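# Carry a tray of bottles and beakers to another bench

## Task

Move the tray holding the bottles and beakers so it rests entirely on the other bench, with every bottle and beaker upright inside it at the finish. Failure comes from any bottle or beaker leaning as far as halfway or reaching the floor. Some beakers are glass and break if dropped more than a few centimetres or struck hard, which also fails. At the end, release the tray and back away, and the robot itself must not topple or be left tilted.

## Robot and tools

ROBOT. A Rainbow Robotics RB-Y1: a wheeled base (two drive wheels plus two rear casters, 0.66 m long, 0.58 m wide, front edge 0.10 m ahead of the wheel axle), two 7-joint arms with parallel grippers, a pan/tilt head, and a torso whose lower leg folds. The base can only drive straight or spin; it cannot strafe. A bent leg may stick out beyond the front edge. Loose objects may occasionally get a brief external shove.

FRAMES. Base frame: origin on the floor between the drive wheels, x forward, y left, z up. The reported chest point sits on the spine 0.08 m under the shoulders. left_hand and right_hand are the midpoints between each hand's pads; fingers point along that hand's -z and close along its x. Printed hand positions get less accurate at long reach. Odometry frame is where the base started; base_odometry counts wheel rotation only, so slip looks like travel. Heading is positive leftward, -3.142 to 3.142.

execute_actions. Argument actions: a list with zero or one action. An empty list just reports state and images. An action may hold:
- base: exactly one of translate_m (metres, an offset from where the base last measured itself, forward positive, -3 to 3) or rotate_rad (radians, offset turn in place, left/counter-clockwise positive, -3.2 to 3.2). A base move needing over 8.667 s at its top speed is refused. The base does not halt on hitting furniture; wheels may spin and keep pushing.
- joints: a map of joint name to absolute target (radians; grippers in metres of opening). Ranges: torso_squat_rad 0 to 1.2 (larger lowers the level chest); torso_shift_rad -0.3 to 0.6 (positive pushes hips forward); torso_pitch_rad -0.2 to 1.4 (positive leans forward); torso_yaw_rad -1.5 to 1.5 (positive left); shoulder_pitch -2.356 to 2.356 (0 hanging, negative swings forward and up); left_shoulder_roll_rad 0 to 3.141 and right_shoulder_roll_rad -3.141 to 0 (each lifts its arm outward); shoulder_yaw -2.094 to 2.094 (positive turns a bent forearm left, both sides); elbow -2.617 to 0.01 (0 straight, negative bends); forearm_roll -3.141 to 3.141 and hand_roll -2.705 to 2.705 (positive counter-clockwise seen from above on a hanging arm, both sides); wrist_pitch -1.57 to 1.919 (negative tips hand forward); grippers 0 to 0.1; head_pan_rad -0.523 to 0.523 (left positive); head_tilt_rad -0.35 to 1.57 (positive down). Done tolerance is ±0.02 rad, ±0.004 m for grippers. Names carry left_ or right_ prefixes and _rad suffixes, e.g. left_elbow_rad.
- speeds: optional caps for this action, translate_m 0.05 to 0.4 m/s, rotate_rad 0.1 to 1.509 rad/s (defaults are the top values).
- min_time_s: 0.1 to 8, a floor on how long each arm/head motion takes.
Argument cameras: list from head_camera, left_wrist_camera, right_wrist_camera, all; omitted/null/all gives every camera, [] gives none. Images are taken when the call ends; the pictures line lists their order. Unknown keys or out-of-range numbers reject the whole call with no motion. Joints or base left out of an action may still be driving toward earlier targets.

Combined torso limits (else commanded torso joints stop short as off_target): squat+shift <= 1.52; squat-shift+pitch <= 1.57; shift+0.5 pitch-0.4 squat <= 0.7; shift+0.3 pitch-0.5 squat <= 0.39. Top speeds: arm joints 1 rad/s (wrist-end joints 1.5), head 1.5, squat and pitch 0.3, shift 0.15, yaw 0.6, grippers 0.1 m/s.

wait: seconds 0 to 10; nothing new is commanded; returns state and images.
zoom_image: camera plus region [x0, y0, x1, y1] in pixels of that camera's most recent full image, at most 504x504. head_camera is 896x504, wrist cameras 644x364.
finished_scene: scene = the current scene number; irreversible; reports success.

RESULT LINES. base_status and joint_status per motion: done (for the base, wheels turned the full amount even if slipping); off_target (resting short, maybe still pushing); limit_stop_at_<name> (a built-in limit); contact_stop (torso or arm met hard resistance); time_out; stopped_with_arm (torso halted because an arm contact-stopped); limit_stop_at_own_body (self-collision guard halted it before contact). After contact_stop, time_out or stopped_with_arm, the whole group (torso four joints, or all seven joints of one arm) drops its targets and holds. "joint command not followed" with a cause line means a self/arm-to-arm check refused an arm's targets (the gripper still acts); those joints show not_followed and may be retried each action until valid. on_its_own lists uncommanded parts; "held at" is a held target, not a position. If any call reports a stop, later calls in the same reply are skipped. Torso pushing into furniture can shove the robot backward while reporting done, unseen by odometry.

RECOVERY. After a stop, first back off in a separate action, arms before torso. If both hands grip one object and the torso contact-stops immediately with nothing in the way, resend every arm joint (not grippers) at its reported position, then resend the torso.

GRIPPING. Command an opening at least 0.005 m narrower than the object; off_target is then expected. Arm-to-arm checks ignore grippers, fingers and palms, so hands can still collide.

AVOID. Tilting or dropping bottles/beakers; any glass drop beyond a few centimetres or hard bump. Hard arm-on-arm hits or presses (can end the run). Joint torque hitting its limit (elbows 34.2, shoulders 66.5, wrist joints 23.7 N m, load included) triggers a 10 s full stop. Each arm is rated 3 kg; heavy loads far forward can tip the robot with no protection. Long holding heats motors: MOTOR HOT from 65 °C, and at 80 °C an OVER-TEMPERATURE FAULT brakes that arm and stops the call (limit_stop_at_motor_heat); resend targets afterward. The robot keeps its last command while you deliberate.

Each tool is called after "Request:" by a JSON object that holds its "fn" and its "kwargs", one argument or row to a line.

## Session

Request:
{"fn": "execute_actions", "kwargs": {
  "actions": [],
  "cameras": ["head_camera"]
}}

Scene clock: 0.00 s.
base_odometry: x=+0.000 y=+0.000 heading=+0.000 (m, m, rad; odometry frame)
base_status: not commanded
joint_positions: torso_squat_rad=+0.350 torso_shift_rad=+0.000 torso_pitch_rad=-0.001 torso_yaw_rad=-0.001 left_shoulder_pitch_rad=-0.010 left_shoulder_roll_rad=+0.017 left_shoulder_yaw_rad=-0.035 left_elbow_rad=-0.126 left_forearm_roll_rad=+0.048 left_wrist_pitch_rad=+0.022 left_hand_roll_rad=-0.003 left_gripper_m=+0.101 right_shoulder_pitch_rad=+0.019 right_shoulder_roll_rad=-0.043 right_shoulder_yaw_rad=+0.017 right_elbow_rad=-0.142 right_forearm_roll_rad=+0.010 right_wrist_pitch_rad=+0.004 right_hand_roll_rad=-0.027 right_gripper_m=+0.099 head_pan_rad=+0.001 head_tilt_rad=+0.401
joint_status: not commanded
chest: x=-0.2282 y=-0.0010 z=+1.2474 quat_wxyz=(+1.000, +0.001, +0.000, +0.000) (m; base frame)
left_hand: x=-0.1640 y=+0.2305 z=+0.5653 quat_wxyz=(+0.998, +0.006, -0.057, +0.003) (m; base frame)
right_hand: x=-0.1732 y=-0.2516 z=+0.5644 quat_wxyz=(+0.998, -0.019, -0.060, -0.002) (m; base frame)
pictures: head_camera
Images, in order (width x height): head_camera 896x504.

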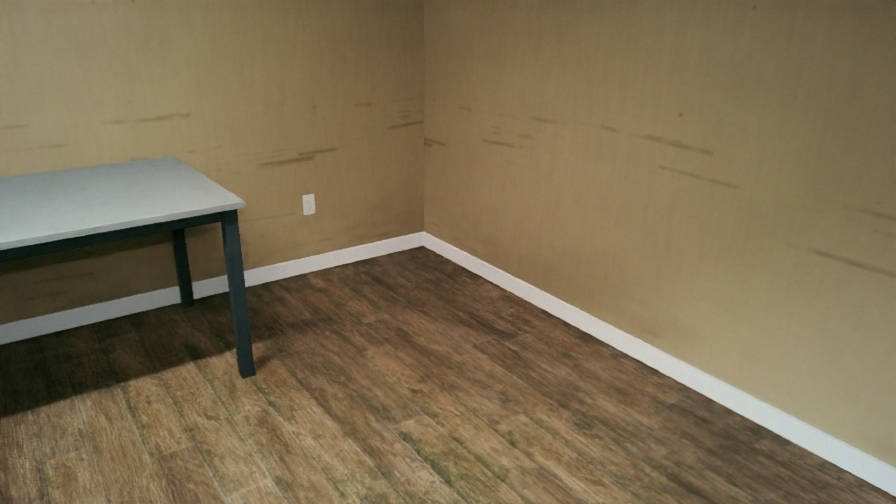

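Request:
{"fn": "execute_actions", "kwargs": {
  "actions": [
    {"base":{"rotate_rad":0.63},"joints":{"head_pan_rad":0.2}}
  ],
  "cameras": ["head_camera"]
}}

Request:
{"fn": "execute_actions", "kwargs": {
  "actions": [
    {"base":{"rotate_rad":3.14},"joints":{"head_pan_rad":0}}
  ],
  "cameras": ["head_camera"]
}}

Scene clock: 2.90 s.
base_odometry: x=+0.000 y=+0.000 heading=+0.629 (m, m, rad; odometry frame)
base_status: done
joint_positions: torso_squat_rad=+0.350 torso_shift_rad=+0.000 torso_pitch_rad=-0.001 torso_yaw_rad=-0.001 left_shoulder_pitch_rad=-0.010 left_shoulder_roll_rad=+0.017 left_shoulder_yaw_rad=-0.035 left_elbow_rad=-0.126 left_forearm_roll_rad=+0.048 left_wrist_pitch_rad=+0.022 left_hand_roll_rad=-0.003 left_gripper_m=+0.101 right_shoulder_pitch_rad=+0.019 right_shoulder_roll_rad=-0.043 right_shoulder_yaw_rad=+0.017 right_elbow_rad=-0.142 right_forearm_roll_rad=+0.010 right_wrist_pitch_rad=+0.004 right_hand_roll_rad=-0.027 right_gripper_m=+0.099 head_pan_rad=+0.200 head_tilt_rad=+0.401
joint_status: all done
chest: x=-0.2282 y=-0.0011 z=+1.2474 quat_wxyz=(+1.000, +0.001, +0.000, +0.000) (m; base frame)
left_hand: x=-0.1640 y=+0.2305 z=+0.5653 quat_wxyz=(+0.998, +0.007, -0.057, +0.003) (m; base frame)
right_hand: x=-0.1732 y=-0.2517 z=+0.5644 quat_wxyz=(+0.998, -0.019, -0.060, -0.002) (m; base frame)
pictures: head_camera
Images, in order (width x height): head_camera 896x504.

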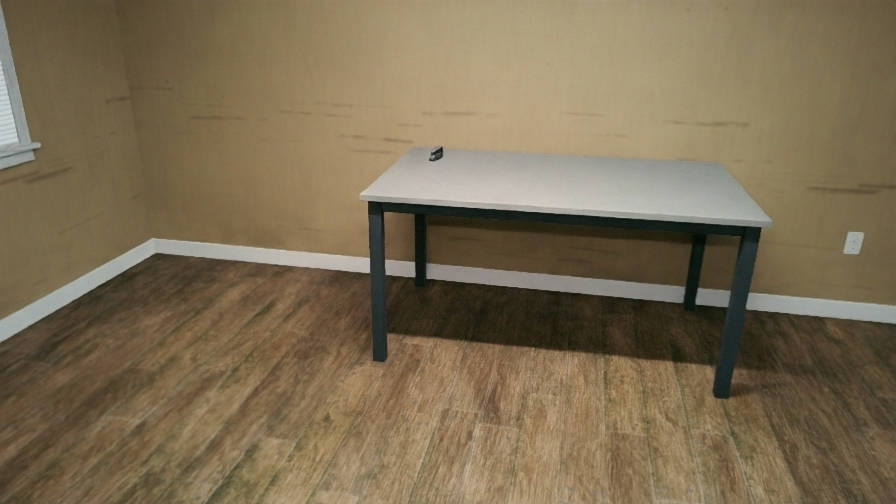

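Scene clock: 8.37 s.
base_odometry: x=+0.000 y=+0.000 heading=-2.514 (m, m, rad; odometry frame)
base_status: done
joint_positions: torso_squat_rad=+0.350 torso_shift_rad=+0.000 torso_pitch_rad=-0.001 torso_yaw_rad=-0.001 left_shoulder_pitch_rad=-0.010 left_shoulder_roll_rad=+0.017 left_shoulder_yaw_rad=-0.035 left_elbow_rad=-0.126 left_forearm_roll_rad=+0.048 left_wrist_pitch_rad=+0.022 left_hand_roll_rad=-0.003 left_gripper_m=+0.101 right_shoulder_pitch_rad=+0.019 right_shoulder_roll_rad=-0.043 right_shoulder_yaw_rad=+0.017 right_elbow_rad=-0.142 right_forearm_roll_rad=+0.010 right_wrist_pitch_rad=+0.004 right_hand_roll_rad=-0.027 right_gripper_m=+0.099 head_pan_rad=+0.000 head_tilt_rad=+0.401
joint_status: all done
chest: x=-0.2283 y=-0.0010 z=+1.2474 quat_wxyz=(+1.000, +0.001, -0.001, +0.000) (m; base frame)
left_hand: x=-0.1640 y=+0.2305 z=+0.5653 quat_wxyz=(+0.998, +0.006, -0.057, +0.003) (m; base frame)
right_hand: x=-0.1733 y=-0.2517 z=+0.5644 quat_wxyz=(+0.998, -0.020, -0.060, -0.002) (m; base frame)
pictures: head_camera
Images, in order (width x height): head_camera 896x504.

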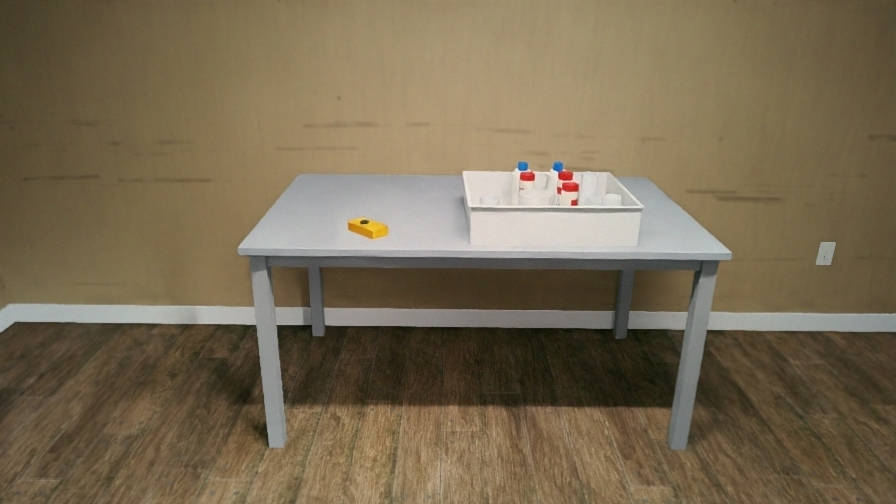

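Request:
{"fn": "execute_actions", "kwargs": {
  "actions": [
    {"base":{"rotate_rad":-0.323},"joints":{"head_tilt_rad":0.75,"left_shoulder_pitch_rad":-1.25,"right_shoulder_pitch_rad":-1.245,"left_elbow_rad":-0.6,"right_elbow_rad":-0.6,"left_wrist_pitch_rad":1.54,"right_wrist_pitch_rad":1.54,"left_hand_roll_rad":1.57,"right_hand_roll_rad":-1.49,"left_shoulder_roll_rad":0.3,"right_shoulder_roll_rad":-0.32,"left_shoulder_yaw_rad":0.36,"right_shoulder_yaw_rad":-0.36,"left_forearm_roll_rad":0,"right_forearm_roll_rad":0,"left_gripper_m":0.045,"right_gripper_m":0.045,"torso_pitch_rad":0.23,"torso_squat_rad":0}}
  ],
  "cameras": []
}}

Request:
{"fn": "execute_actions", "kwargs": {
  "actions": [
    {"base":{"translate_m":1.055}}
  ],
  "cameras": []
}}

Request:
{"fn": "execute_actions", "kwargs": {
  "actions": [
    {"base":{"rotate_rad":0.323},"joints":{"head_tilt_rad":0.45}}
  ],
  "cameras": ["head_camera"]
}}

Scene clock: 11.03 s.
base_odometry: x=+0.000 y=+0.000 heading=-2.836 (m, m, rad; odometry frame)
base_status: done
joint_positions: torso_squat_rad=+0.000 torso_shift_rad=+0.000 torso_pitch_rad=+0.230 torso_yaw_rad=-0.001 left_shoulder_pitch_rad=-1.250 left_shoulder_roll_rad=+0.300 left_shoulder_yaw_rad=+0.360 left_elbow_rad=-0.600 left_forearm_roll_rad=+0.000 left_wrist_pitch_rad=+1.540 left_hand_roll_rad=+1.570 left_gripper_m=+0.045 right_shoulder_pitch_rad=-1.245 right_shoulder_roll_rad=-0.320 right_shoulder_yaw_rad=-0.360 right_elbow_rad=-0.600 right_forearm_roll_rad=+0.000 right_wrist_pitch_rad=+1.540 right_hand_roll_rad=-1.490 right_gripper_m=+0.045 head_pan_rad=+0.000 head_tilt_rad=+0.750
joint_status: all done
chest: x=-0.1574 y=-0.0011 z=+1.2818 quat_wxyz=(+0.993, +0.001, +0.115, +0.000) (m; base frame)
left_hand: x=+0.3881 y=+0.2572 z=+0.9958 quat_wxyz=(+0.683, -0.025, -0.034, +0.729) (m; base frame)
right_hand: x=+0.3875 y=-0.2727 z=+0.9965 quat_wxyz=(+0.705, +0.021, -0.038, -0.708) (m; base frame)
pictures: none
No camera images: the call's "cameras" was empty. Leave "cameras" out to get every camera's image.

Scene clock: 15.07 s.
base_odometry: x=-1.006 y=-0.319 heading=-2.835 (m, m, rad; odometry frame)
base_status: done
joint_positions: torso_squat_rad=+0.000 torso_shift_rad=+0.000 torso_pitch_rad=+0.230 torso_yaw_rad=-0.001 left_shoulder_pitch_rad=-1.250 left_shoulder_roll_rad=+0.300 left_shoulder_yaw_rad=+0.360 left_elbow_rad=-0.600 left_forearm_roll_rad=+0.000 left_wrist_pitch_rad=+1.540 left_hand_roll_rad=+1.570 left_gripper_m=+0.045 right_shoulder_pitch_rad=-1.245 right_shoulder_roll_rad=-0.320 right_shoulder_yaw_rad=-0.360 right_elbow_rad=-0.600 right_forearm_roll_rad=+0.000 right_wrist_pitch_rad=+1.540 right_hand_roll_rad=-1.490 right_gripper_m=+0.045 head_pan_rad=+0.000 head_tilt_rad=+0.750
joint_status: not commanded
chest: x=-0.1574 y=-0.0011 z=+1.2818 quat_wxyz=(+0.993, +0.001, +0.115, +0.000) (m; base frame)
left_hand: x=+0.3880 y=+0.2573 z=+0.9958 quat_wxyz=(+0.683, -0.025, -0.034, +0.729) (m; base frame)
right_hand: x=+0.3875 y=-0.2727 z=+0.9964 quat_wxyz=(+0.705, +0.021, -0.038, -0.708) (m; base frame)
pictures: none
No camera images: the call's "cameras" was empty. Leave "cameras" out to get every camera's image.

Scene clock: 17.03 s.
base_odometry: x=-1.006 y=-0.318 heading=-2.512 (m, m, rad; odometry frame)
base_status: done
joint_positions: torso_squat_rad=+0.000 torso_shift_rad=+0.000 torso_pitch_rad=+0.230 torso_yaw_rad=-0.001 left_shoulder_pitch_rad=-1.250 left_shoulder_roll_rad=+0.300 left_shoulder_yaw_rad=+0.360 left_elbow_rad=-0.600 left_forearm_roll_rad=+0.000 left_wrist_pitch_rad=+1.540 left_hand_roll_rad=+1.570 left_gripper_m=+0.045 right_shoulder_pitch_rad=-1.245 right_shoulder_roll_rad=-0.320 right_shoulder_yaw_rad=-0.360 right_elbow_rad=-0.600 right_forearm_roll_rad=+0.000 right_wrist_pitch_rad=+1.540 right_hand_roll_rad=-1.490 right_gripper_m=+0.045 head_pan_rad=+0.000 head_tilt_rad=+0.450
joint_status: all done
chest: x=-0.1574 y=-0.0011 z=+1.2818 quat_wxyz=(+0.993, +0.001, +0.115, +0.000) (m; base frame)
left_hand: x=+0.3880 y=+0.2573 z=+0.9958 quat_wxyz=(+0.683, -0.025, -0.034, +0.729) (m; base frame)
right_hand: x=+0.3875 y=-0.2727 z=+0.9964 quat_wxyz=(+0.705, +0.021, -0.038, -0.708) (m; base frame)
pictures: head_camera
Images, in order (width x height): head_camera 896x504.

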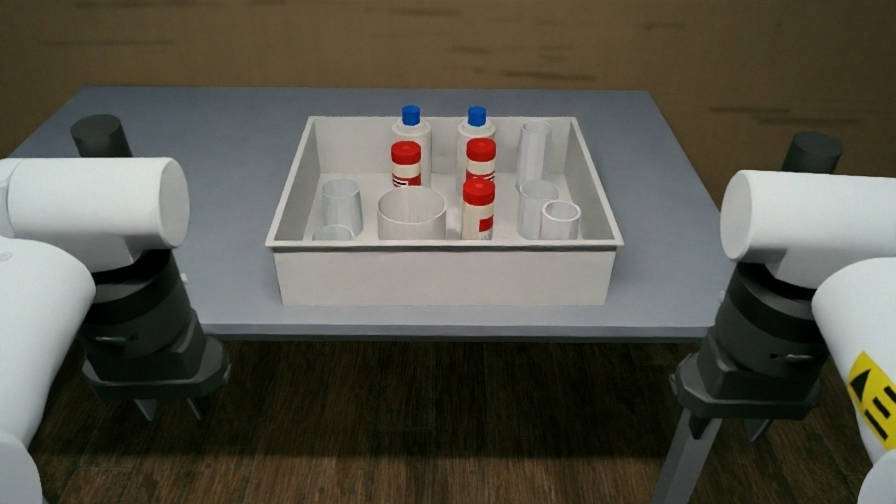

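Request:
{"fn": "execute_actions", "kwargs": {
  "actions": [
    {"base":{"translate_m":0.58},"speeds":{"translate_m":0.25},"joints":{"head_tilt_rad":0.75,"left_shoulder_roll_rad":0.315,"right_shoulder_roll_rad":-0.3,"right_hand_roll_rad":-1.52}}
  ],
  "cameras": []
}}

Request:
{"fn": "execute_actions", "kwargs": {
  "actions": [
    {"joints":{"torso_pitch_rad":0.3,"left_wrist_pitch_rad":1.52,"right_wrist_pitch_rad":1.52}}
  ]
}}

Scene clock: 20.60 s.
base_odometry: x=-1.475 y=-0.660 heading=-2.512 (m, m, rad; odometry frame)
base_status: done
joint_positions: torso_squat_rad=+0.000 torso_shift_rad=+0.000 torso_pitch_rad=+0.230 torso_yaw_rad=-0.001 left_shoulder_pitch_rad=-1.250 left_shoulder_roll_rad=+0.315 left_shoulder_yaw_rad=+0.360 left_elbow_rad=-0.600 left_forearm_roll_rad=+0.000 left_wrist_pitch_rad=+1.540 left_hand_roll_rad=+1.570 left_gripper_m=+0.045 right_shoulder_pitch_rad=-1.245 right_shoulder_roll_rad=-0.300 right_shoulder_yaw_rad=-0.360 right_elbow_rad=-0.600 right_forearm_roll_rad=+0.000 right_wrist_pitch_rad=+1.540 right_hand_roll_rad=-1.520 right_gripper_m=+0.045 head_pan_rad=+0.000 head_tilt_rad=+0.750
joint_status: all done
chest: x=-0.1574 y=-0.0011 z=+1.2818 quat_wxyz=(+0.993, +0.001, +0.115, +0.000) (m; base frame)
left_hand: x=+0.3893 y=+0.2664 z=+0.9986 quat_wxyz=(+0.679, -0.024, -0.038, +0.733) (m; base frame)
right_hand: x=+0.3858 y=-0.2605 z=+0.9925 quat_wxyz=(+0.700, +0.024, -0.032, -0.713) (m; base frame)
pictures: none
No camera images: the call's "cameras" was empty. Leave "cameras" out to get every camera's image.

Scene clock: 21.63 s.
base_odometry: x=-1.475 y=-0.660 heading=-2.512 (m, m, rad; odometry frame)
base_status: not commanded
joint_positions: torso_squat_rad=+0.000 torso_shift_rad=+0.000 torso_pitch_rad=+0.300 torso_yaw_rad=-0.001 left_shoulder_pitch_rad=-1.250 left_shoulder_roll_rad=+0.315 left_shoulder_yaw_rad=+0.360 left_elbow_rad=-0.600 left_forearm_roll_rad=+0.000 left_wrist_pitch_rad=+1.520 left_hand_roll_rad=+1.570 left_gripper_m=+0.045 right_shoulder_pitch_rad=-1.245 right_shoulder_roll_rad=-0.300 right_shoulder_yaw_rad=-0.360 right_elbow_rad=-0.600 right_forearm_roll_rad=+0.000 right_wrist_pitch_rad=+1.520 right_hand_roll_rad=-1.520 right_gripper_m=+0.045 head_pan_rad=+0.000 head_tilt_rad=+0.750
joint_status: all done
chest: x=-0.1365 y=-0.0011 z=+1.2761 quat_wxyz=(+0.989, +0.001, +0.149, +0.000) (m; base frame)
left_hand: x=+0.3936 y=+0.2667 z=+0.9556 quat_wxyz=(+0.680, -0.005, -0.022, +0.733) (m; base frame)
right_hand: x=+0.3898 y=-0.2608 z=+0.9497 quat_wxyz=(+0.701, +0.005, -0.015, -0.713) (m; base frame)
pictures: head_camera, left_wrist_camera, right_wrist_camera
Images, in order (width x height): head_camera 896x504, left_wrist_camera 644x364, right_wrist_camera 644x364.

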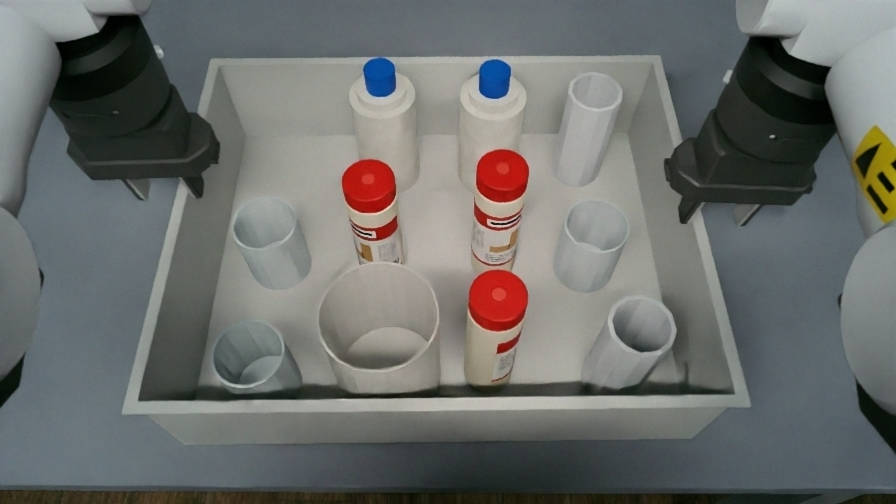

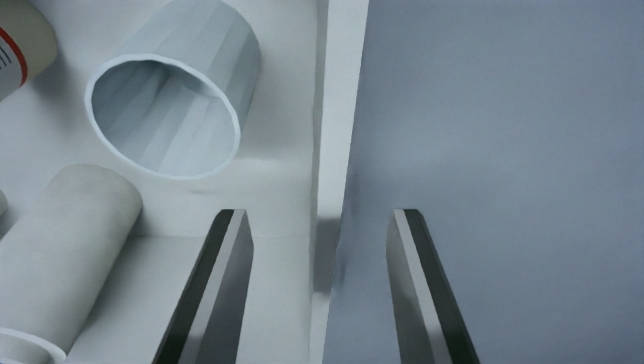

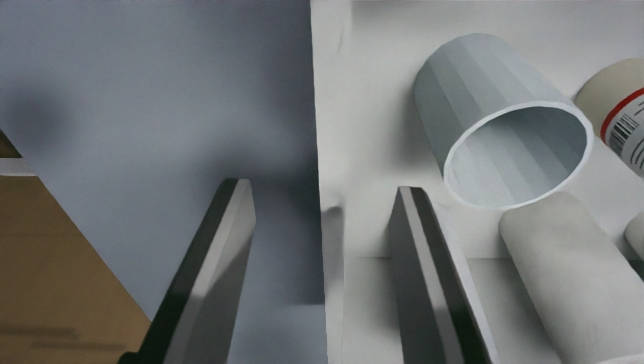

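Request:
{"fn": "execute_actions", "kwargs": {
  "actions": [
    {"base":{"translate_m":0.025},"joints":{"torso_pitch_rad":0.41,"left_wrist_pitch_rad":1.42,"right_wrist_pitch_rad":1.43,"left_shoulder_pitch_rad":-1.24,"left_shoulder_roll_rad":0.32,"left_hand_roll_rad":1.52},"min_time_s":1}
  ]
}}

Scene clock: 23.10 s.
base_odometry: x=-1.495 y=-0.675 heading=-2.512 (m, m, rad; odometry frame)
base_status: done
joint_positions: torso_squat_rad=+0.000 torso_shift_rad=+0.000 torso_pitch_rad=+0.410 torso_yaw_rad=-0.001 left_shoulder_pitch_rad=-1.241 left_shoulder_roll_rad=+0.320 left_shoulder_yaw_rad=+0.360 left_elbow_rad=-0.600 left_forearm_roll_rad=+0.000 left_wrist_pitch_rad=+1.420 left_hand_roll_rad=+1.520 left_gripper_m=+0.045 right_shoulder_pitch_rad=-1.245 right_shoulder_roll_rad=-0.300 right_shoulder_yaw_rad=-0.360 right_elbow_rad=-0.600 right_forearm_roll_rad=+0.000 right_wrist_pitch_rad=+1.430 right_hand_roll_rad=-1.520 right_gripper_m=+0.045 head_pan_rad=+0.000 head_tilt_rad=+0.750
joint_status: all done
chest: x=-0.1045 y=-0.0011 z=+1.2643 quat_wxyz=(+0.979, +0.001, +0.204, +0.000) (m; base frame)
left_hand: x=+0.4064 y=+0.2736 z=+0.8835 quat_wxyz=(+0.696, +0.006, -0.020, +0.717) (m; base frame)
right_hand: x=+0.4034 y=-0.2622 z=+0.8812 quat_wxyz=(+0.701, -0.004, -0.010, -0.713) (m; base frame)
pictures: head_camera, left_wrist_camera, right_wrist_camera
Images, in order (width x height): head_camera 896x504, left_wrist_camera 644x364, right_wrist_camera 644x364.

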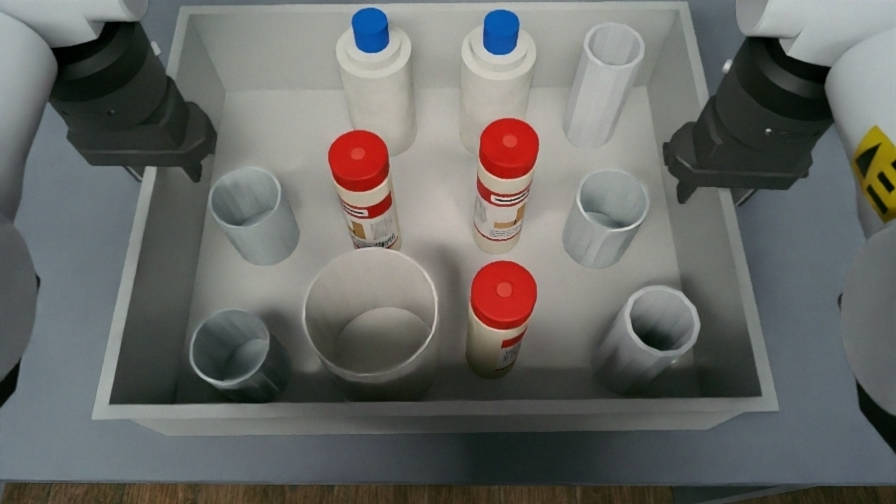

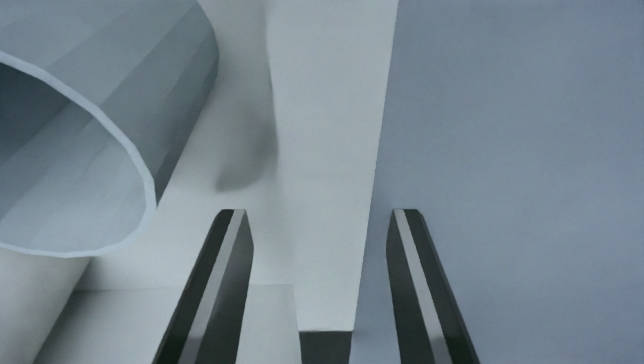

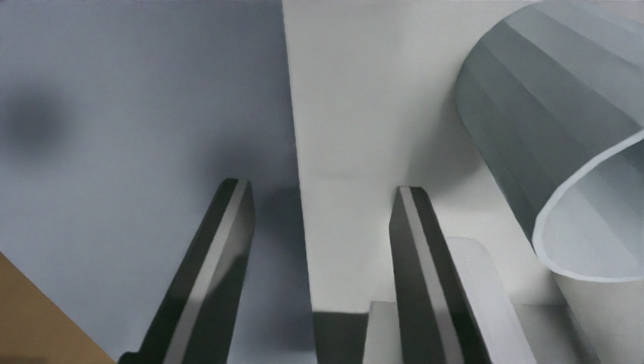

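Request:
{"fn": "execute_actions", "kwargs": {
  "actions": [
    {"joints":{"torso_pitch_rad":0.465,"left_wrist_pitch_rad":1.37,"right_wrist_pitch_rad":1.38,"right_shoulder_roll_rad":-0.307},"min_time_s":1}
  ]
}}

Scene clock: 24.57 s.
base_odometry: x=-1.495 y=-0.675 heading=-2.512 (m, m, rad; odometry frame)
base_status: not commanded
joint_positions: torso_squat_rad=+0.001 torso_shift_rad=-0.001 torso_pitch_rad=+0.441 torso_yaw_rad=-0.001 left_shoulder_pitch_rad=-1.240 left_shoulder_roll_rad=+0.320 left_shoulder_yaw_rad=+0.360 left_elbow_rad=-0.600 left_forearm_roll_rad=+0.000 left_wrist_pitch_rad=+1.370 left_hand_roll_rad=+1.520 left_gripper_m=+0.045 right_shoulder_pitch_rad=-1.248 right_shoulder_roll_rad=-0.307 right_shoulder_yaw_rad=-0.360 right_elbow_rad=-0.602 right_forearm_roll_rad=+0.000 right_wrist_pitch_rad=+1.380 right_hand_roll_rad=-1.520 right_gripper_m=+0.045 head_pan_rad=+0.000 head_tilt_rad=+0.750
joint_status: torso_pitch_rad contact_stop (moved +0.031 of +0.055); the others done
on_its_own: torso_pitch_rad is held at +0.442, not at your +0.465, since a contact_stop
chest: x=-0.0969 y=-0.0008 z=+1.2603 quat_wxyz=(+0.976, +0.001, +0.219, -0.001) (m; base frame)
left_hand: x=+0.4134 y=+0.2746 z=+0.8639 quat_wxyz=(+0.697, +0.000, -0.028, +0.717) (m; base frame)
right_hand: x=+0.4131 y=-0.2670 z=+0.8652 quat_wxyz=(+0.700, +0.002, -0.022, -0.714) (m; base frame)
pictures: head_camera, left_wrist_camera, right_wrist_camera
Images, in order (width x height): head_camera 896x504, left_wrist_camera 644x364, right_wrist_camera 644x364.

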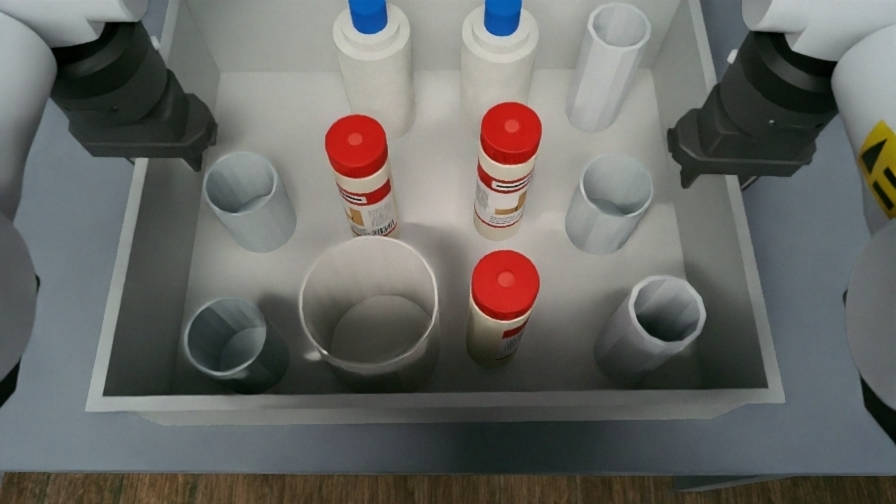

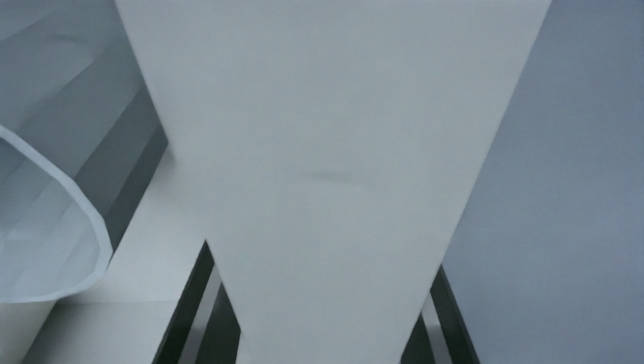

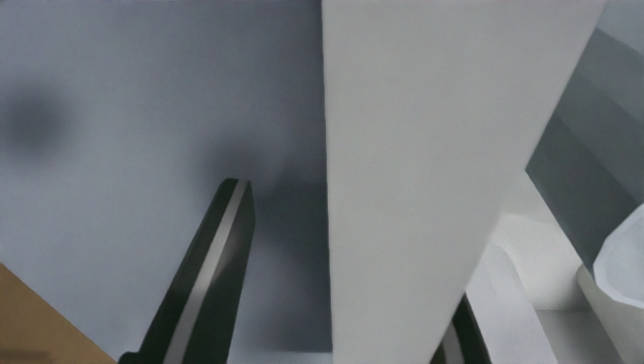

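Request:
{"fn": "execute_actions", "kwargs": {
  "actions": [
    {"joints":{"torso_pitch_rad":0.435,"left_wrist_pitch_rad":1.39,"right_wrist_pitch_rad":1.4,"right_shoulder_roll_rad":-0.285,"right_shoulder_pitch_rad":-1.245}}
  ],
  "cameras": []
}}

Request:
{"fn": "execute_actions", "kwargs": {
  "actions": [
    {"joints":{"left_gripper_m":0,"right_gripper_m":0}}
  ],
  "cameras": []
}}

Request:
{"fn": "execute_actions", "kwargs": {
  "actions": [
    {"joints":{"torso_pitch_rad":0.39,"left_wrist_pitch_rad":1.435,"right_wrist_pitch_rad":1.445,"head_tilt_rad":0.6},"min_time_s":1.5}
  ]
}}

Scene clock: 25.70 s.
base_odometry: x=-1.495 y=-0.675 heading=-2.512 (m, m, rad; odometry frame)
base_status: not commanded
joint_positions: torso_squat_rad=+0.001 torso_shift_rad=-0.001 torso_pitch_rad=+0.434 torso_yaw_rad=-0.001 left_shoulder_pitch_rad=-1.240 left_shoulder_roll_rad=+0.320 left_shoulder_yaw_rad=+0.360 left_elbow_rad=-0.600 left_forearm_roll_rad=+0.000 left_wrist_pitch_rad=+1.390 left_hand_roll_rad=+1.520 left_gripper_m=+0.045 right_shoulder_pitch_rad=-1.247 right_shoulder_roll_rad=-0.286 right_shoulder_yaw_rad=-0.360 right_elbow_rad=-0.601 right_forearm_roll_rad=+0.000 right_wrist_pitch_rad=+1.400 right_hand_roll_rad=-1.520 right_gripper_m=+0.045 head_pan_rad=+0.000 head_tilt_rad=+0.750
joint_status: all done
chest: x=-0.0987 y=-0.0009 z=+1.2613 quat_wxyz=(+0.977, +0.001, +0.215, -0.001) (m; base frame)
left_hand: x=+0.4098 y=+0.2742 z=+0.8683 quat_wxyz=(+0.697, +0.005, -0.023, +0.717) (m; base frame)
right_hand: x=+0.4063 y=-0.2536 z=+0.8651 quat_wxyz=(+0.705, +0.000, -0.009, -0.709) (m; base frame)
pictures: none
No camera images: the call's "cameras" was empty. Leave "cameras" out to get every camera's image.

Scene clock: 26.63 s.
base_odometry: x=-1.495 y=-0.675 heading=-2.512 (m, m, rad; odometry frame)
base_status: not commanded
joint_positions: torso_squat_rad=+0.001 torso_shift_rad=-0.001 torso_pitch_rad=+0.434 torso_yaw_rad=-0.001 left_shoulder_pitch_rad=-1.240 left_shoulder_roll_rad=+0.321 left_shoulder_yaw_rad=+0.360 left_elbow_rad=-0.600 left_forearm_roll_rad=+0.000 left_wrist_pitch_rad=+1.390 left_hand_roll_rad=+1.520 left_gripper_m=+0.014 right_shoulder_pitch_rad=-1.247 right_shoulder_roll_rad=-0.288 right_shoulder_yaw_rad=-0.360 right_elbow_rad=-0.601 right_forearm_roll_rad=+0.001 right_wrist_pitch_rad=+1.400 right_hand_roll_rad=-1.520 right_gripper_m=+0.010 head_pan_rad=+0.000 head_tilt_rad=+0.750
joint_status: left_gripper_m off_target (ended at +0.014, target +0.000); right_gripper_m off_target (ended at +0.010, target +0.000)
chest: x=-0.0987 y=-0.0009 z=+1.2613 quat_wxyz=(+0.977, +0.001, +0.215, -0.001) (m; base frame)
left_hand: x=+0.4098 y=+0.2750 z=+0.8683 quat_wxyz=(+0.696, +0.005, -0.023, +0.717) (m; base frame)
right_hand: x=+0.4063 y=-0.2553 z=+0.8651 quat_wxyz=(+0.704, -0.001, -0.010, -0.710) (m; base frame)
pictures: none
No camera images: the call's "cameras" was empty. Leave "cameras" out to get every camera's image.

Scene clock: 28.43 s.
base_odometry: x=-1.495 y=-0.675 heading=-2.512 (m, m, rad; odometry frame)
base_status: not commanded
joint_positions: torso_squat_rad=+0.000 torso_shift_rad=+0.000 torso_pitch_rad=+0.391 torso_yaw_rad=-0.001 left_shoulder_pitch_rad=-1.238 left_shoulder_roll_rad=+0.322 left_shoulder_yaw_rad=+0.360 left_elbow_rad=-0.599 left_forearm_roll_rad=-0.001 left_wrist_pitch_rad=+1.435 left_hand_roll_rad=+1.520 left_gripper_m=+0.014 right_shoulder_pitch_rad=-1.242 right_shoulder_roll_rad=-0.287 right_shoulder_yaw_rad=-0.360 right_elbow_rad=-0.599 right_forearm_roll_rad=+0.001 right_wrist_pitch_rad=+1.445 right_hand_roll_rad=-1.520 right_gripper_m=+0.010 head_pan_rad=+0.000 head_tilt_rad=+0.600
joint_status: all done
chest: x=-0.1101 y=-0.0010 z=+1.2665 quat_wxyz=(+0.981, +0.001, +0.194, -0.001) (m; base frame)
left_hand: x=+0.4032 y=+0.2751 z=+0.8942 quat_wxyz=(+0.696, +0.006, -0.021, +0.718) (m; base frame)
right_hand: x=+0.3982 y=-0.2548 z=+0.8892 quat_wxyz=(+0.704, -0.003, -0.006, -0.710) (m; base frame)
pictures: head_camera, left_wrist_camera, right_wrist_camera
Images, in order (width x height): head_camera 896x504, left_wrist_camera 644x364, right_wrist_camera 644x364.

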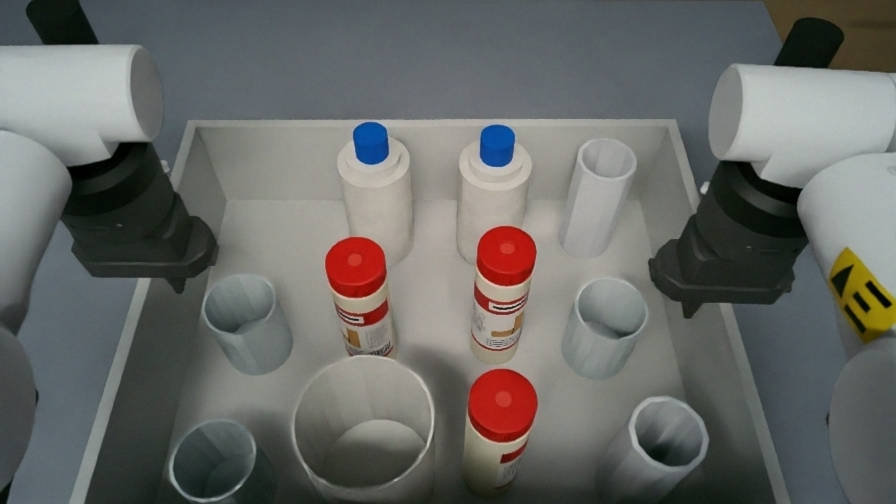

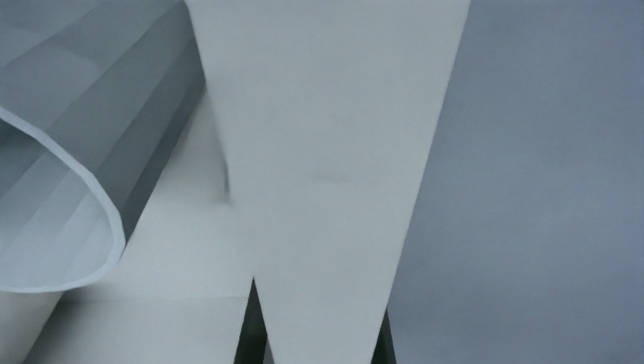

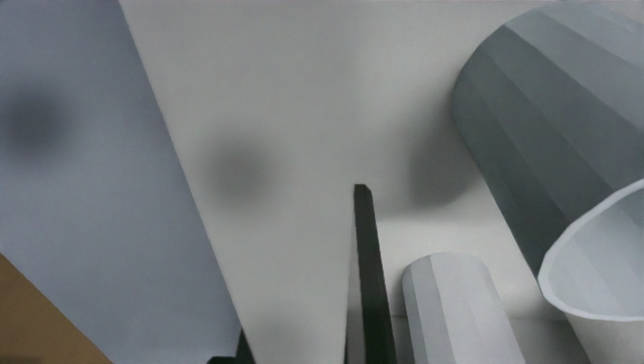

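Request:
{"fn": "execute_actions", "kwargs": {
  "actions": [
    {"joints":{"torso_pitch_rad":0.437,"left_wrist_pitch_rad":1.39,"right_wrist_pitch_rad":1.4},"min_time_s":1.5}
  ],
  "cameras": []
}}

Request:
{"fn": "execute_actions", "kwargs": {
  "actions": [
    {"joints":{"left_gripper_m":0.03}}
  ],
  "cameras": []
}}

Request:
{"fn": "execute_actions", "kwargs": {
  "actions": [
    {"joints":{"left_shoulder_pitch_rad":-1.215,"left_wrist_pitch_rad":1.37,"left_shoulder_roll_rad":0.315},"min_time_s":0.8}
  ],
  "cameras": ["left_wrist_camera"]
}}

Request:
{"fn": "execute_actions", "kwargs": {
  "actions": [
    {"joints":{"left_gripper_m":0}}
  ],
  "cameras": ["left_wrist_camera"]
}}

Scene clock: 30.67 s.
base_odometry: x=-1.495 y=-0.675 heading=-2.512 (m, m, rad; odometry frame)
base_status: not commanded
joint_positions: torso_squat_rad=+0.001 torso_shift_rad=-0.001 torso_pitch_rad=+0.435 torso_yaw_rad=-0.001 left_shoulder_pitch_rad=-1.240 left_shoulder_roll_rad=+0.322 left_shoulder_yaw_rad=+0.360 left_elbow_rad=-0.600 left_forearm_roll_rad=+0.000 left_wrist_pitch_rad=+1.391 left_hand_roll_rad=+1.520 left_gripper_m=+0.014 right_shoulder_pitch_rad=-1.247 right_shoulder_roll_rad=-0.288 right_shoulder_yaw_rad=-0.360 right_elbow_rad=-0.602 right_forearm_roll_rad=+0.001 right_wrist_pitch_rad=+1.401 right_hand_roll_rad=-1.520 right_gripper_m=+0.010 head_pan_rad=+0.000 head_tilt_rad=+0.600
joint_status: all done
chest: x=-0.0987 y=-0.0008 z=+1.2611 quat_wxyz=(+0.976, +0.001, +0.216, -0.001) (m; base frame)
left_hand: x=+0.4094 y=+0.2757 z=+0.8679 quat_wxyz=(+0.696, +0.006, -0.023, +0.717) (m; base frame)
right_hand: x=+0.4060 y=-0.2549 z=+0.8647 quat_wxyz=(+0.704, -0.001, -0.009, -0.710) (m; base frame)
pictures: none
No camera images: the call's "cameras" was empty. Leave "cameras" out to get every camera's image.

Scene clock: 31.43 s.
base_odometry: x=-1.495 y=-0.675 heading=-2.512 (m, m, rad; odometry frame)
base_status: not commanded
joint_positions: torso_squat_rad=+0.001 torso_shift_rad=-0.001 torso_pitch_rad=+0.435 torso_yaw_rad=-0.001 left_shoulder_pitch_rad=-1.240 left_shoulder_roll_rad=+0.321 left_shoulder_yaw_rad=+0.360 left_elbow_rad=-0.600 left_forearm_roll_rad=+0.000 left_wrist_pitch_rad=+1.390 left_hand_roll_rad=+1.520 left_gripper_m=+0.030 right_shoulder_pitch_rad=-1.247 right_shoulder_roll_rad=-0.288 right_shoulder_yaw_rad=-0.360 right_elbow_rad=-0.602 right_forearm_roll_rad=+0.000 right_wrist_pitch_rad=+1.401 right_hand_roll_rad=-1.520 right_gripper_m=+0.010 head_pan_rad=+0.000 head_tilt_rad=+0.600
joint_status: all done
chest: x=-0.0986 y=-0.0009 z=+1.2611 quat_wxyz=(+0.976, +0.001, +0.216, -0.001) (m; base frame)
left_hand: x=+0.4094 y=+0.2746 z=+0.8675 quat_wxyz=(+0.697, +0.005, -0.022, +0.717) (m; base frame)
right_hand: x=+0.4061 y=-0.2548 z=+0.8647 quat_wxyz=(+0.705, -0.001, -0.009, -0.710) (m; base frame)
pictures: none
No camera images: the call's "cameras" was empty. Leave "cameras" out to get every camera's image.

Scene clock: 32.53 s.
base_odometry: x=-1.495 y=-0.675 heading=-2.512 (m, m, rad; odometry frame)
base_status: not commanded
joint_positions: torso_squat_rad=+0.001 torso_shift_rad=-0.002 torso_pitch_rad=+0.434 torso_yaw_rad=-0.001 left_shoulder_pitch_rad=-1.221 left_shoulder_roll_rad=+0.317 left_shoulder_yaw_rad=+0.360 left_elbow_rad=-0.603 left_forearm_roll_rad=+0.000 left_wrist_pitch_rad=+1.370 left_hand_roll_rad=+1.520 left_gripper_m=+0.030 right_shoulder_pitch_rad=-1.247 right_shoulder_roll_rad=-0.287 right_shoulder_yaw_rad=-0.360 right_elbow_rad=-0.601 right_forearm_roll_rad=+0.000 right_wrist_pitch_rad=+1.400 right_hand_roll_rad=-1.520 right_gripper_m=+0.010 head_pan_rad=+0.000 head_tilt_rad=+0.600
joint_status: all done
chest: x=-0.0989 y=-0.0014 z=+1.2612 quat_wxyz=(+0.977, +0.001, +0.215, -0.001) (m; base frame)
left_hand: x=+0.4059 y=+0.2765 z=+0.8604 quat_wxyz=(+0.696, +0.005, -0.025, +0.718) (m; base frame)
right_hand: x=+0.4058 y=-0.2544 z=+0.8645 quat_wxyz=(+0.705, +0.000, -0.009, -0.709) (m; base frame)
pictures: left_wrist_camera
Images, in order (width x height): left_wrist_camera 644x364.

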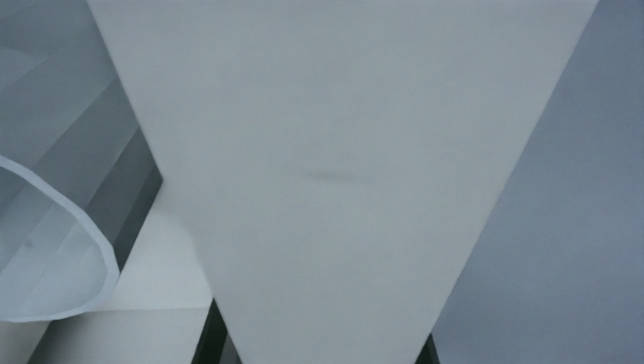

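Scene clock: 33.30 s.
base_odometry: x=-1.495 y=-0.675 heading=-2.512 (m, m, rad; odometry frame)
base_status: not commanded
joint_positions: torso_squat_rad=+0.001 torso_shift_rad=-0.002 torso_pitch_rad=+0.434 torso_yaw_rad=-0.001 left_shoulder_pitch_rad=-1.221 left_shoulder_roll_rad=+0.317 left_shoulder_yaw_rad=+0.360 left_elbow_rad=-0.603 left_forearm_roll_rad=+0.000 left_wrist_pitch_rad=+1.370 left_hand_roll_rad=+1.520 left_gripper_m=+0.014 right_shoulder_pitch_rad=-1.247 right_shoulder_roll_rad=-0.287 right_shoulder_yaw_rad=-0.360 right_elbow_rad=-0.601 right_forearm_roll_rad=+0.000 right_wrist_pitch_rad=+1.400 right_hand_roll_rad=-1.520 right_gripper_m=+0.010 head_pan_rad=+0.000 head_tilt_rad=+0.600
joint_status: left_gripper_m off_target (ended at +0.014, target +0.000)
chest: x=-0.0990 y=-0.0014 z=+1.2612 quat_wxyz=(+0.977, +0.001, +0.215, +0.000) (m; base frame)
left_hand: x=+0.4059 y=+0.2766 z=+0.8604 quat_wxyz=(+0.696, +0.004, -0.025, +0.718) (m; base frame)
right_hand: x=+0.4057 y=-0.2544 z=+0.8645 quat_wxyz=(+0.705, +0.000, -0.009, -0.709) (m; base frame)
pictures: left_wrist_camera
Images, in order (width x height): left_wrist_camera 644x364.

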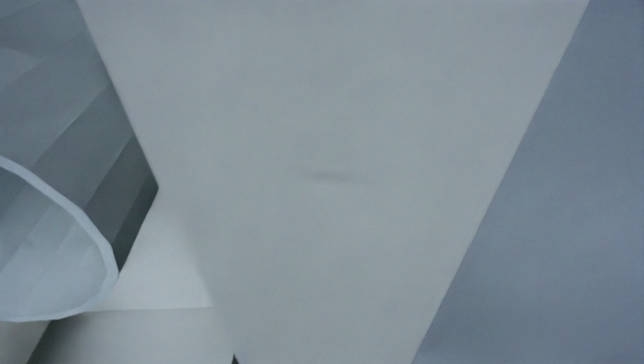

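Request:
{"fn": "execute_actions", "kwargs": {
  "actions": [
    {"joints":{"torso_pitch_rad":0.33,"left_wrist_pitch_rad":1.475,"right_wrist_pitch_rad":1.505,"left_shoulder_pitch_rad":-1.221,"head_tilt_rad":0.5},"min_time_s":2.5}
  ]
}}

Scene clock: 36.27 s.
base_odometry: x=-1.495 y=-0.675 heading=-2.512 (m, m, rad; odometry frame)
base_status: not commanded
joint_positions: torso_squat_rad=+0.000 torso_shift_rad=+0.000 torso_pitch_rad=+0.331 torso_yaw_rad=-0.001 left_shoulder_pitch_rad=-1.218 left_shoulder_roll_rad=+0.317 left_shoulder_yaw_rad=+0.360 left_elbow_rad=-0.599 left_forearm_roll_rad=-0.001 left_wrist_pitch_rad=+1.475 left_hand_roll_rad=+1.520 left_gripper_m=+0.014 right_shoulder_pitch_rad=-1.242 right_shoulder_roll_rad=-0.287 right_shoulder_yaw_rad=-0.360 right_elbow_rad=-0.599 right_forearm_roll_rad=+0.001 right_wrist_pitch_rad=+1.505 right_hand_roll_rad=-1.520 right_gripper_m=+0.010 head_pan_rad=+0.000 head_tilt_rad=+0.500
joint_status: all done
chest: x=-0.1275 y=-0.0011 z=+1.2731 quat_wxyz=(+0.986, +0.001, +0.165, +0.000) (m; base frame)
left_hand: x=+0.3895 y=+0.2754 z=+0.9218 quat_wxyz=(+0.694, +0.004, -0.019, +0.720) (m; base frame)
right_hand: x=+0.3886 y=-0.2542 z=+0.9262 quat_wxyz=(+0.704, -0.002, -0.004, -0.710) (m; base frame)
pictures: head_camera, left_wrist_camera, right_wrist_camera
Images, in order (width x height): head_camera 896x504, left_wrist_camera 644x364, right_wrist_camera 644x364.

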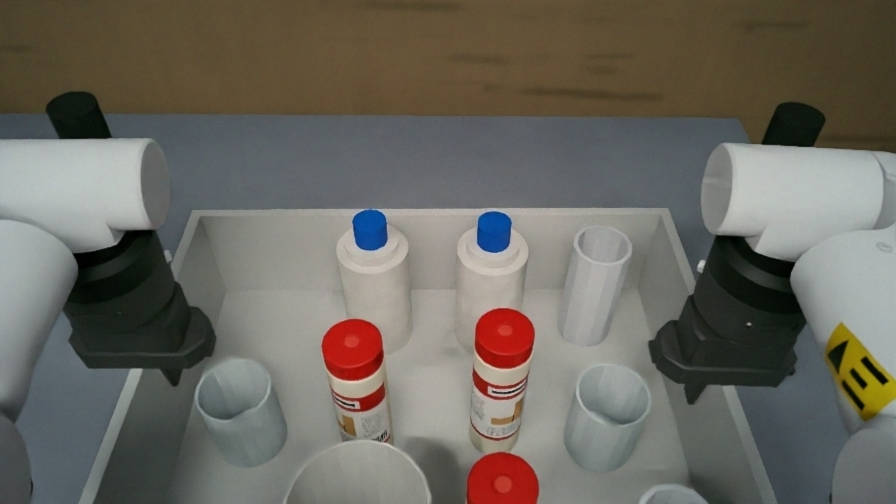

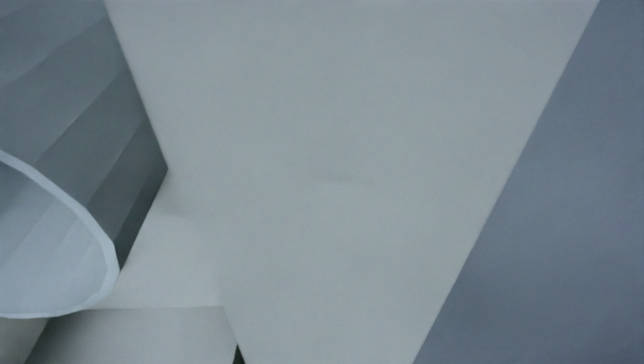

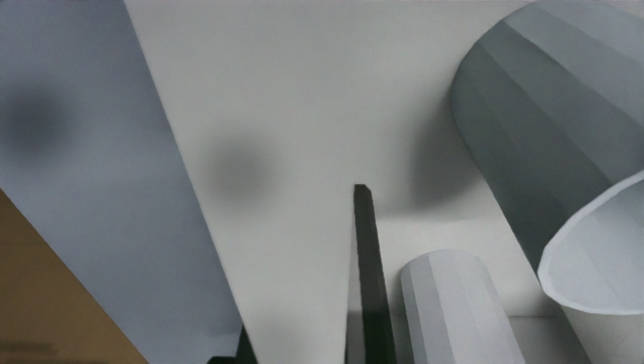

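Request:
{"fn": "execute_actions", "kwargs": {
  "actions": [
    {"base":{"translate_m":-0.7},"joints":{"head_tilt_rad":0.2},"speeds":{"translate_m":0.25}}
  ],
  "cameras": []
}}

Request:
{"fn": "execute_actions", "kwargs": {
  "actions": [
    {"base":{"rotate_rad":3.142},"speeds":{"rotate_rad":0.5}}
  ],
  "cameras": []
}}

Request:
{"fn": "execute_actions", "kwargs": {
  "actions": [
    {"base":{"translate_m":2.0},"speeds":{"translate_m":0.3}}
  ],
  "cameras": ["head_camera"]
}}

Scene clock: 40.67 s.
base_odometry: x=-0.930 y=-0.262 heading=-2.511 (m, m, rad; odometry frame)
base_status: done
joint_positions: torso_squat_rad=+0.000 torso_shift_rad=+0.000 torso_pitch_rad=+0.331 torso_yaw_rad=-0.001 left_shoulder_pitch_rad=-1.218 left_shoulder_roll_rad=+0.317 left_shoulder_yaw_rad=+0.360 left_elbow_rad=-0.599 left_forearm_roll_rad=-0.001 left_wrist_pitch_rad=+1.475 left_hand_roll_rad=+1.520 left_gripper_m=+0.014 right_shoulder_pitch_rad=-1.242 right_shoulder_roll_rad=-0.287 right_shoulder_yaw_rad=-0.360 right_elbow_rad=-0.599 right_forearm_roll_rad=+0.001 right_wrist_pitch_rad=+1.505 right_hand_roll_rad=-1.520 right_gripper_m=+0.010 head_pan_rad=+0.000 head_tilt_rad=+0.200
joint_status: all done
chest: x=-0.1275 y=-0.0011 z=+1.2731 quat_wxyz=(+0.986, +0.001, +0.165, +0.000) (m; base frame)
left_hand: x=+0.3896 y=+0.2754 z=+0.9219 quat_wxyz=(+0.694, +0.004, -0.019, +0.720) (m; base frame)
right_hand: x=+0.3885 y=-0.2543 z=+0.9261 quat_wxyz=(+0.704, -0.002, -0.004, -0.711) (m; base frame)
pictures: none
No camera images: the call's "cameras" was empty. Leave "cameras" out to get every camera's image.

Scene clock: 48.30 s.
base_odometry: x=-0.930 y=-0.262 heading=+0.630 (m, m, rad; odometry frame)
base_status: done
joint_positions: torso_squat_rad=+0.000 torso_shift_rad=+0.000 torso_pitch_rad=+0.331 torso_yaw_rad=-0.001 left_shoulder_pitch_rad=-1.218 left_shoulder_roll_rad=+0.317 left_shoulder_yaw_rad=+0.360 left_elbow_rad=-0.599 left_forearm_roll_rad=-0.001 left_wrist_pitch_rad=+1.475 left_hand_roll_rad=+1.520 left_gripper_m=+0.014 right_shoulder_pitch_rad=-1.242 right_shoulder_roll_rad=-0.287 right_shoulder_yaw_rad=-0.360 right_elbow_rad=-0.599 right_forearm_roll_rad=+0.001 right_wrist_pitch_rad=+1.505 right_hand_roll_rad=-1.520 right_gripper_m=+0.010 head_pan_rad=+0.000 head_tilt_rad=+0.200
joint_status: not commanded
chest: x=-0.1275 y=-0.0011 z=+1.2731 quat_wxyz=(+0.986, +0.001, +0.165, +0.000) (m; base frame)
left_hand: x=+0.3896 y=+0.2755 z=+0.9219 quat_wxyz=(+0.694, +0.004, -0.019, +0.720) (m; base frame)
right_hand: x=+0.3885 y=-0.2543 z=+0.9261 quat_wxyz=(+0.704, -0.002, -0.004, -0.711) (m; base frame)
pictures: none
No camera images: the call's "cameras" was empty. Leave "cameras" out to get every camera's image.

Scene clock: 56.10 s.
base_odometry: x=+0.686 y=+0.917 heading=+0.630 (m, m, rad; odometry frame)
base_status: done
joint_positions: torso_squat_rad=+0.000 torso_shift_rad=+0.000 torso_pitch_rad=+0.331 torso_yaw_rad=-0.001 left_shoulder_pitch_rad=-1.218 left_shoulder_roll_rad=+0.317 left_shoulder_yaw_rad=+0.360 left_elbow_rad=-0.599 left_forearm_roll_rad=-0.001 left_wrist_pitch_rad=+1.475 left_hand_roll_rad=+1.520 left_gripper_m=+0.014 right_shoulder_pitch_rad=-1.242 right_shoulder_roll_rad=-0.287 right_shoulder_yaw_rad=-0.360 right_elbow_rad=-0.599 right_forearm_roll_rad=+0.001 right_wrist_pitch_rad=+1.505 right_hand_roll_rad=-1.520 right_gripper_m=+0.010 head_pan_rad=+0.000 head_tilt_rad=+0.200
joint_status: not commanded
chest: x=-0.1274 y=-0.0011 z=+1.2731 quat_wxyz=(+0.986, +0.001, +0.165, +0.000) (m; base frame)
left_hand: x=+0.3897 y=+0.2754 z=+0.9219 quat_wxyz=(+0.694, +0.004, -0.019, +0.720) (m; base frame)
right_hand: x=+0.3885 y=-0.2543 z=+0.9261 quat_wxyz=(+0.704, -0.002, -0.004, -0.711) (m; base frame)
pictures: head_camera
Images, in order (width x height): head_camera 896x504.

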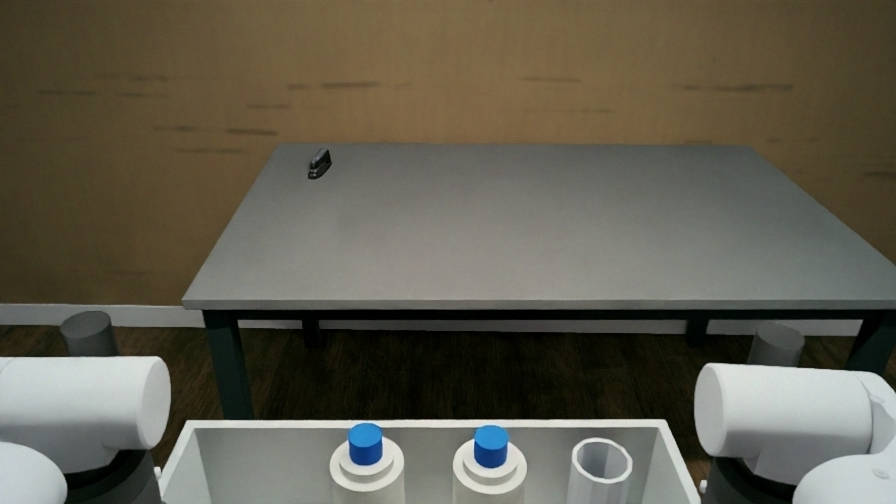

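Request:
{"fn": "execute_actions", "kwargs": {
  "actions": [
    {"base":{"translate_m":0.5},"speeds":{"translate_m":0.25}}
  ],
  "cameras": ["right_wrist_camera"]
}}

Request:
{"fn": "execute_actions", "kwargs": {
  "actions": [
    {"base":{"translate_m":0.5},"speeds":{"translate_m":0.2},"joints":{"head_tilt_rad":0.8}}
  ],
  "cameras": ["head_camera"]
}}

Scene clock: 59.40 s.
base_odometry: x=+1.089 y=+1.212 heading=+0.631 (m, m, rad; odometry frame)
base_status: done
joint_positions: torso_squat_rad=+0.000 torso_shift_rad=+0.000 torso_pitch_rad=+0.331 torso_yaw_rad=-0.001 left_shoulder_pitch_rad=-1.218 left_shoulder_roll_rad=+0.317 left_shoulder_yaw_rad=+0.360 left_elbow_rad=-0.599 left_forearm_roll_rad=-0.001 left_wrist_pitch_rad=+1.475 left_hand_roll_rad=+1.520 left_gripper_m=+0.014 right_shoulder_pitch_rad=-1.242 right_shoulder_roll_rad=-0.287 right_shoulder_yaw_rad=-0.360 right_elbow_rad=-0.599 right_forearm_roll_rad=+0.001 right_wrist_pitch_rad=+1.505 right_hand_roll_rad=-1.520 right_gripper_m=+0.010 head_pan_rad=+0.000 head_tilt_rad=+0.200
joint_status: not commanded
chest: x=-0.1275 y=-0.0011 z=+1.2731 quat_wxyz=(+0.986, +0.001, +0.165, +0.000) (m; base frame)
left_hand: x=+0.3897 y=+0.2754 z=+0.9219 quat_wxyz=(+0.694, +0.004, -0.019, +0.720) (m; base frame)
right_hand: x=+0.3885 y=-0.2543 z=+0.9261 quat_wxyz=(+0.704, -0.002, -0.004, -0.711) (m; base frame)
pictures: right_wrist_camera
Images, in order (width x height): right_wrist_camera 644x364.

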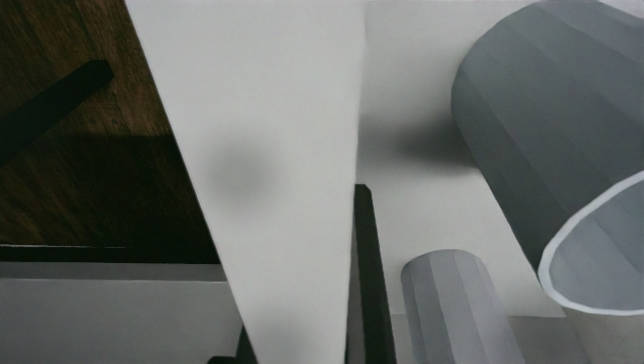

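Scene clock: 62.70 s.
base_odometry: x=+1.493 y=+1.507 heading=+0.631 (m, m, rad; odometry frame)
base_status: done
joint_positions: torso_squat_rad=+0.000 torso_shift_rad=+0.000 torso_pitch_rad=+0.331 torso_yaw_rad=-0.001 left_shoulder_pitch_rad=-1.218 left_shoulder_roll_rad=+0.317 left_shoulder_yaw_rad=+0.360 left_elbow_rad=-0.599 left_forearm_roll_rad=-0.001 left_wrist_pitch_rad=+1.475 left_hand_roll_rad=+1.520 left_gripper_m=+0.014 right_shoulder_pitch_rad=-1.242 right_shoulder_roll_rad=-0.287 right_shoulder_yaw_rad=-0.360 right_elbow_rad=-0.599 right_forearm_roll_rad=+0.001 right_wrist_pitch_rad=+1.505 right_hand_roll_rad=-1.520 right_gripper_m=+0.010 head_pan_rad=+0.000 head_tilt_rad=+0.800
joint_status: all done
chest: x=-0.1274 y=-0.0011 z=+1.2731 quat_wxyz=(+0.986, +0.001, +0.165, +0.000) (m; base frame)
left_hand: x=+0.3897 y=+0.2754 z=+0.9219 quat_wxyz=(+0.694, +0.004, -0.019, +0.720) (m; base frame)
right_hand: x=+0.3886 y=-0.2543 z=+0.9261 quat_wxyz=(+0.704, -0.002, -0.004, -0.711) (m; base frame)
pictures: head_camera
Images, in order (width x height): head_camera 896x504.

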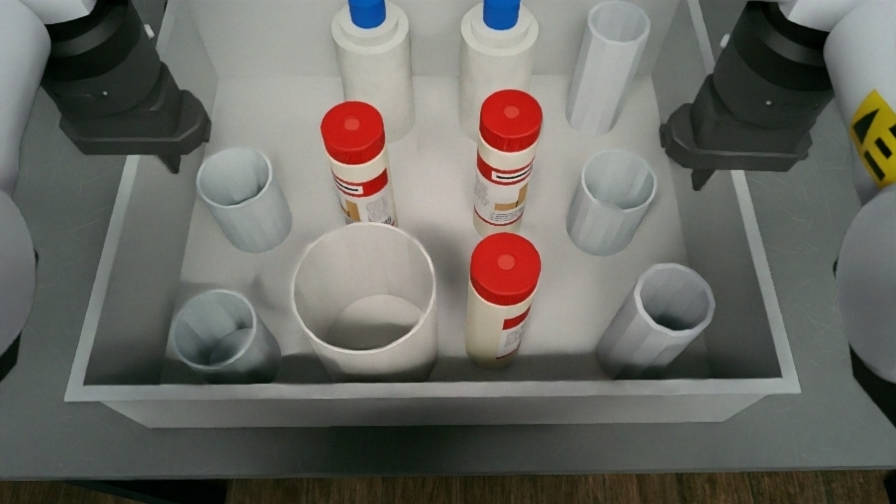

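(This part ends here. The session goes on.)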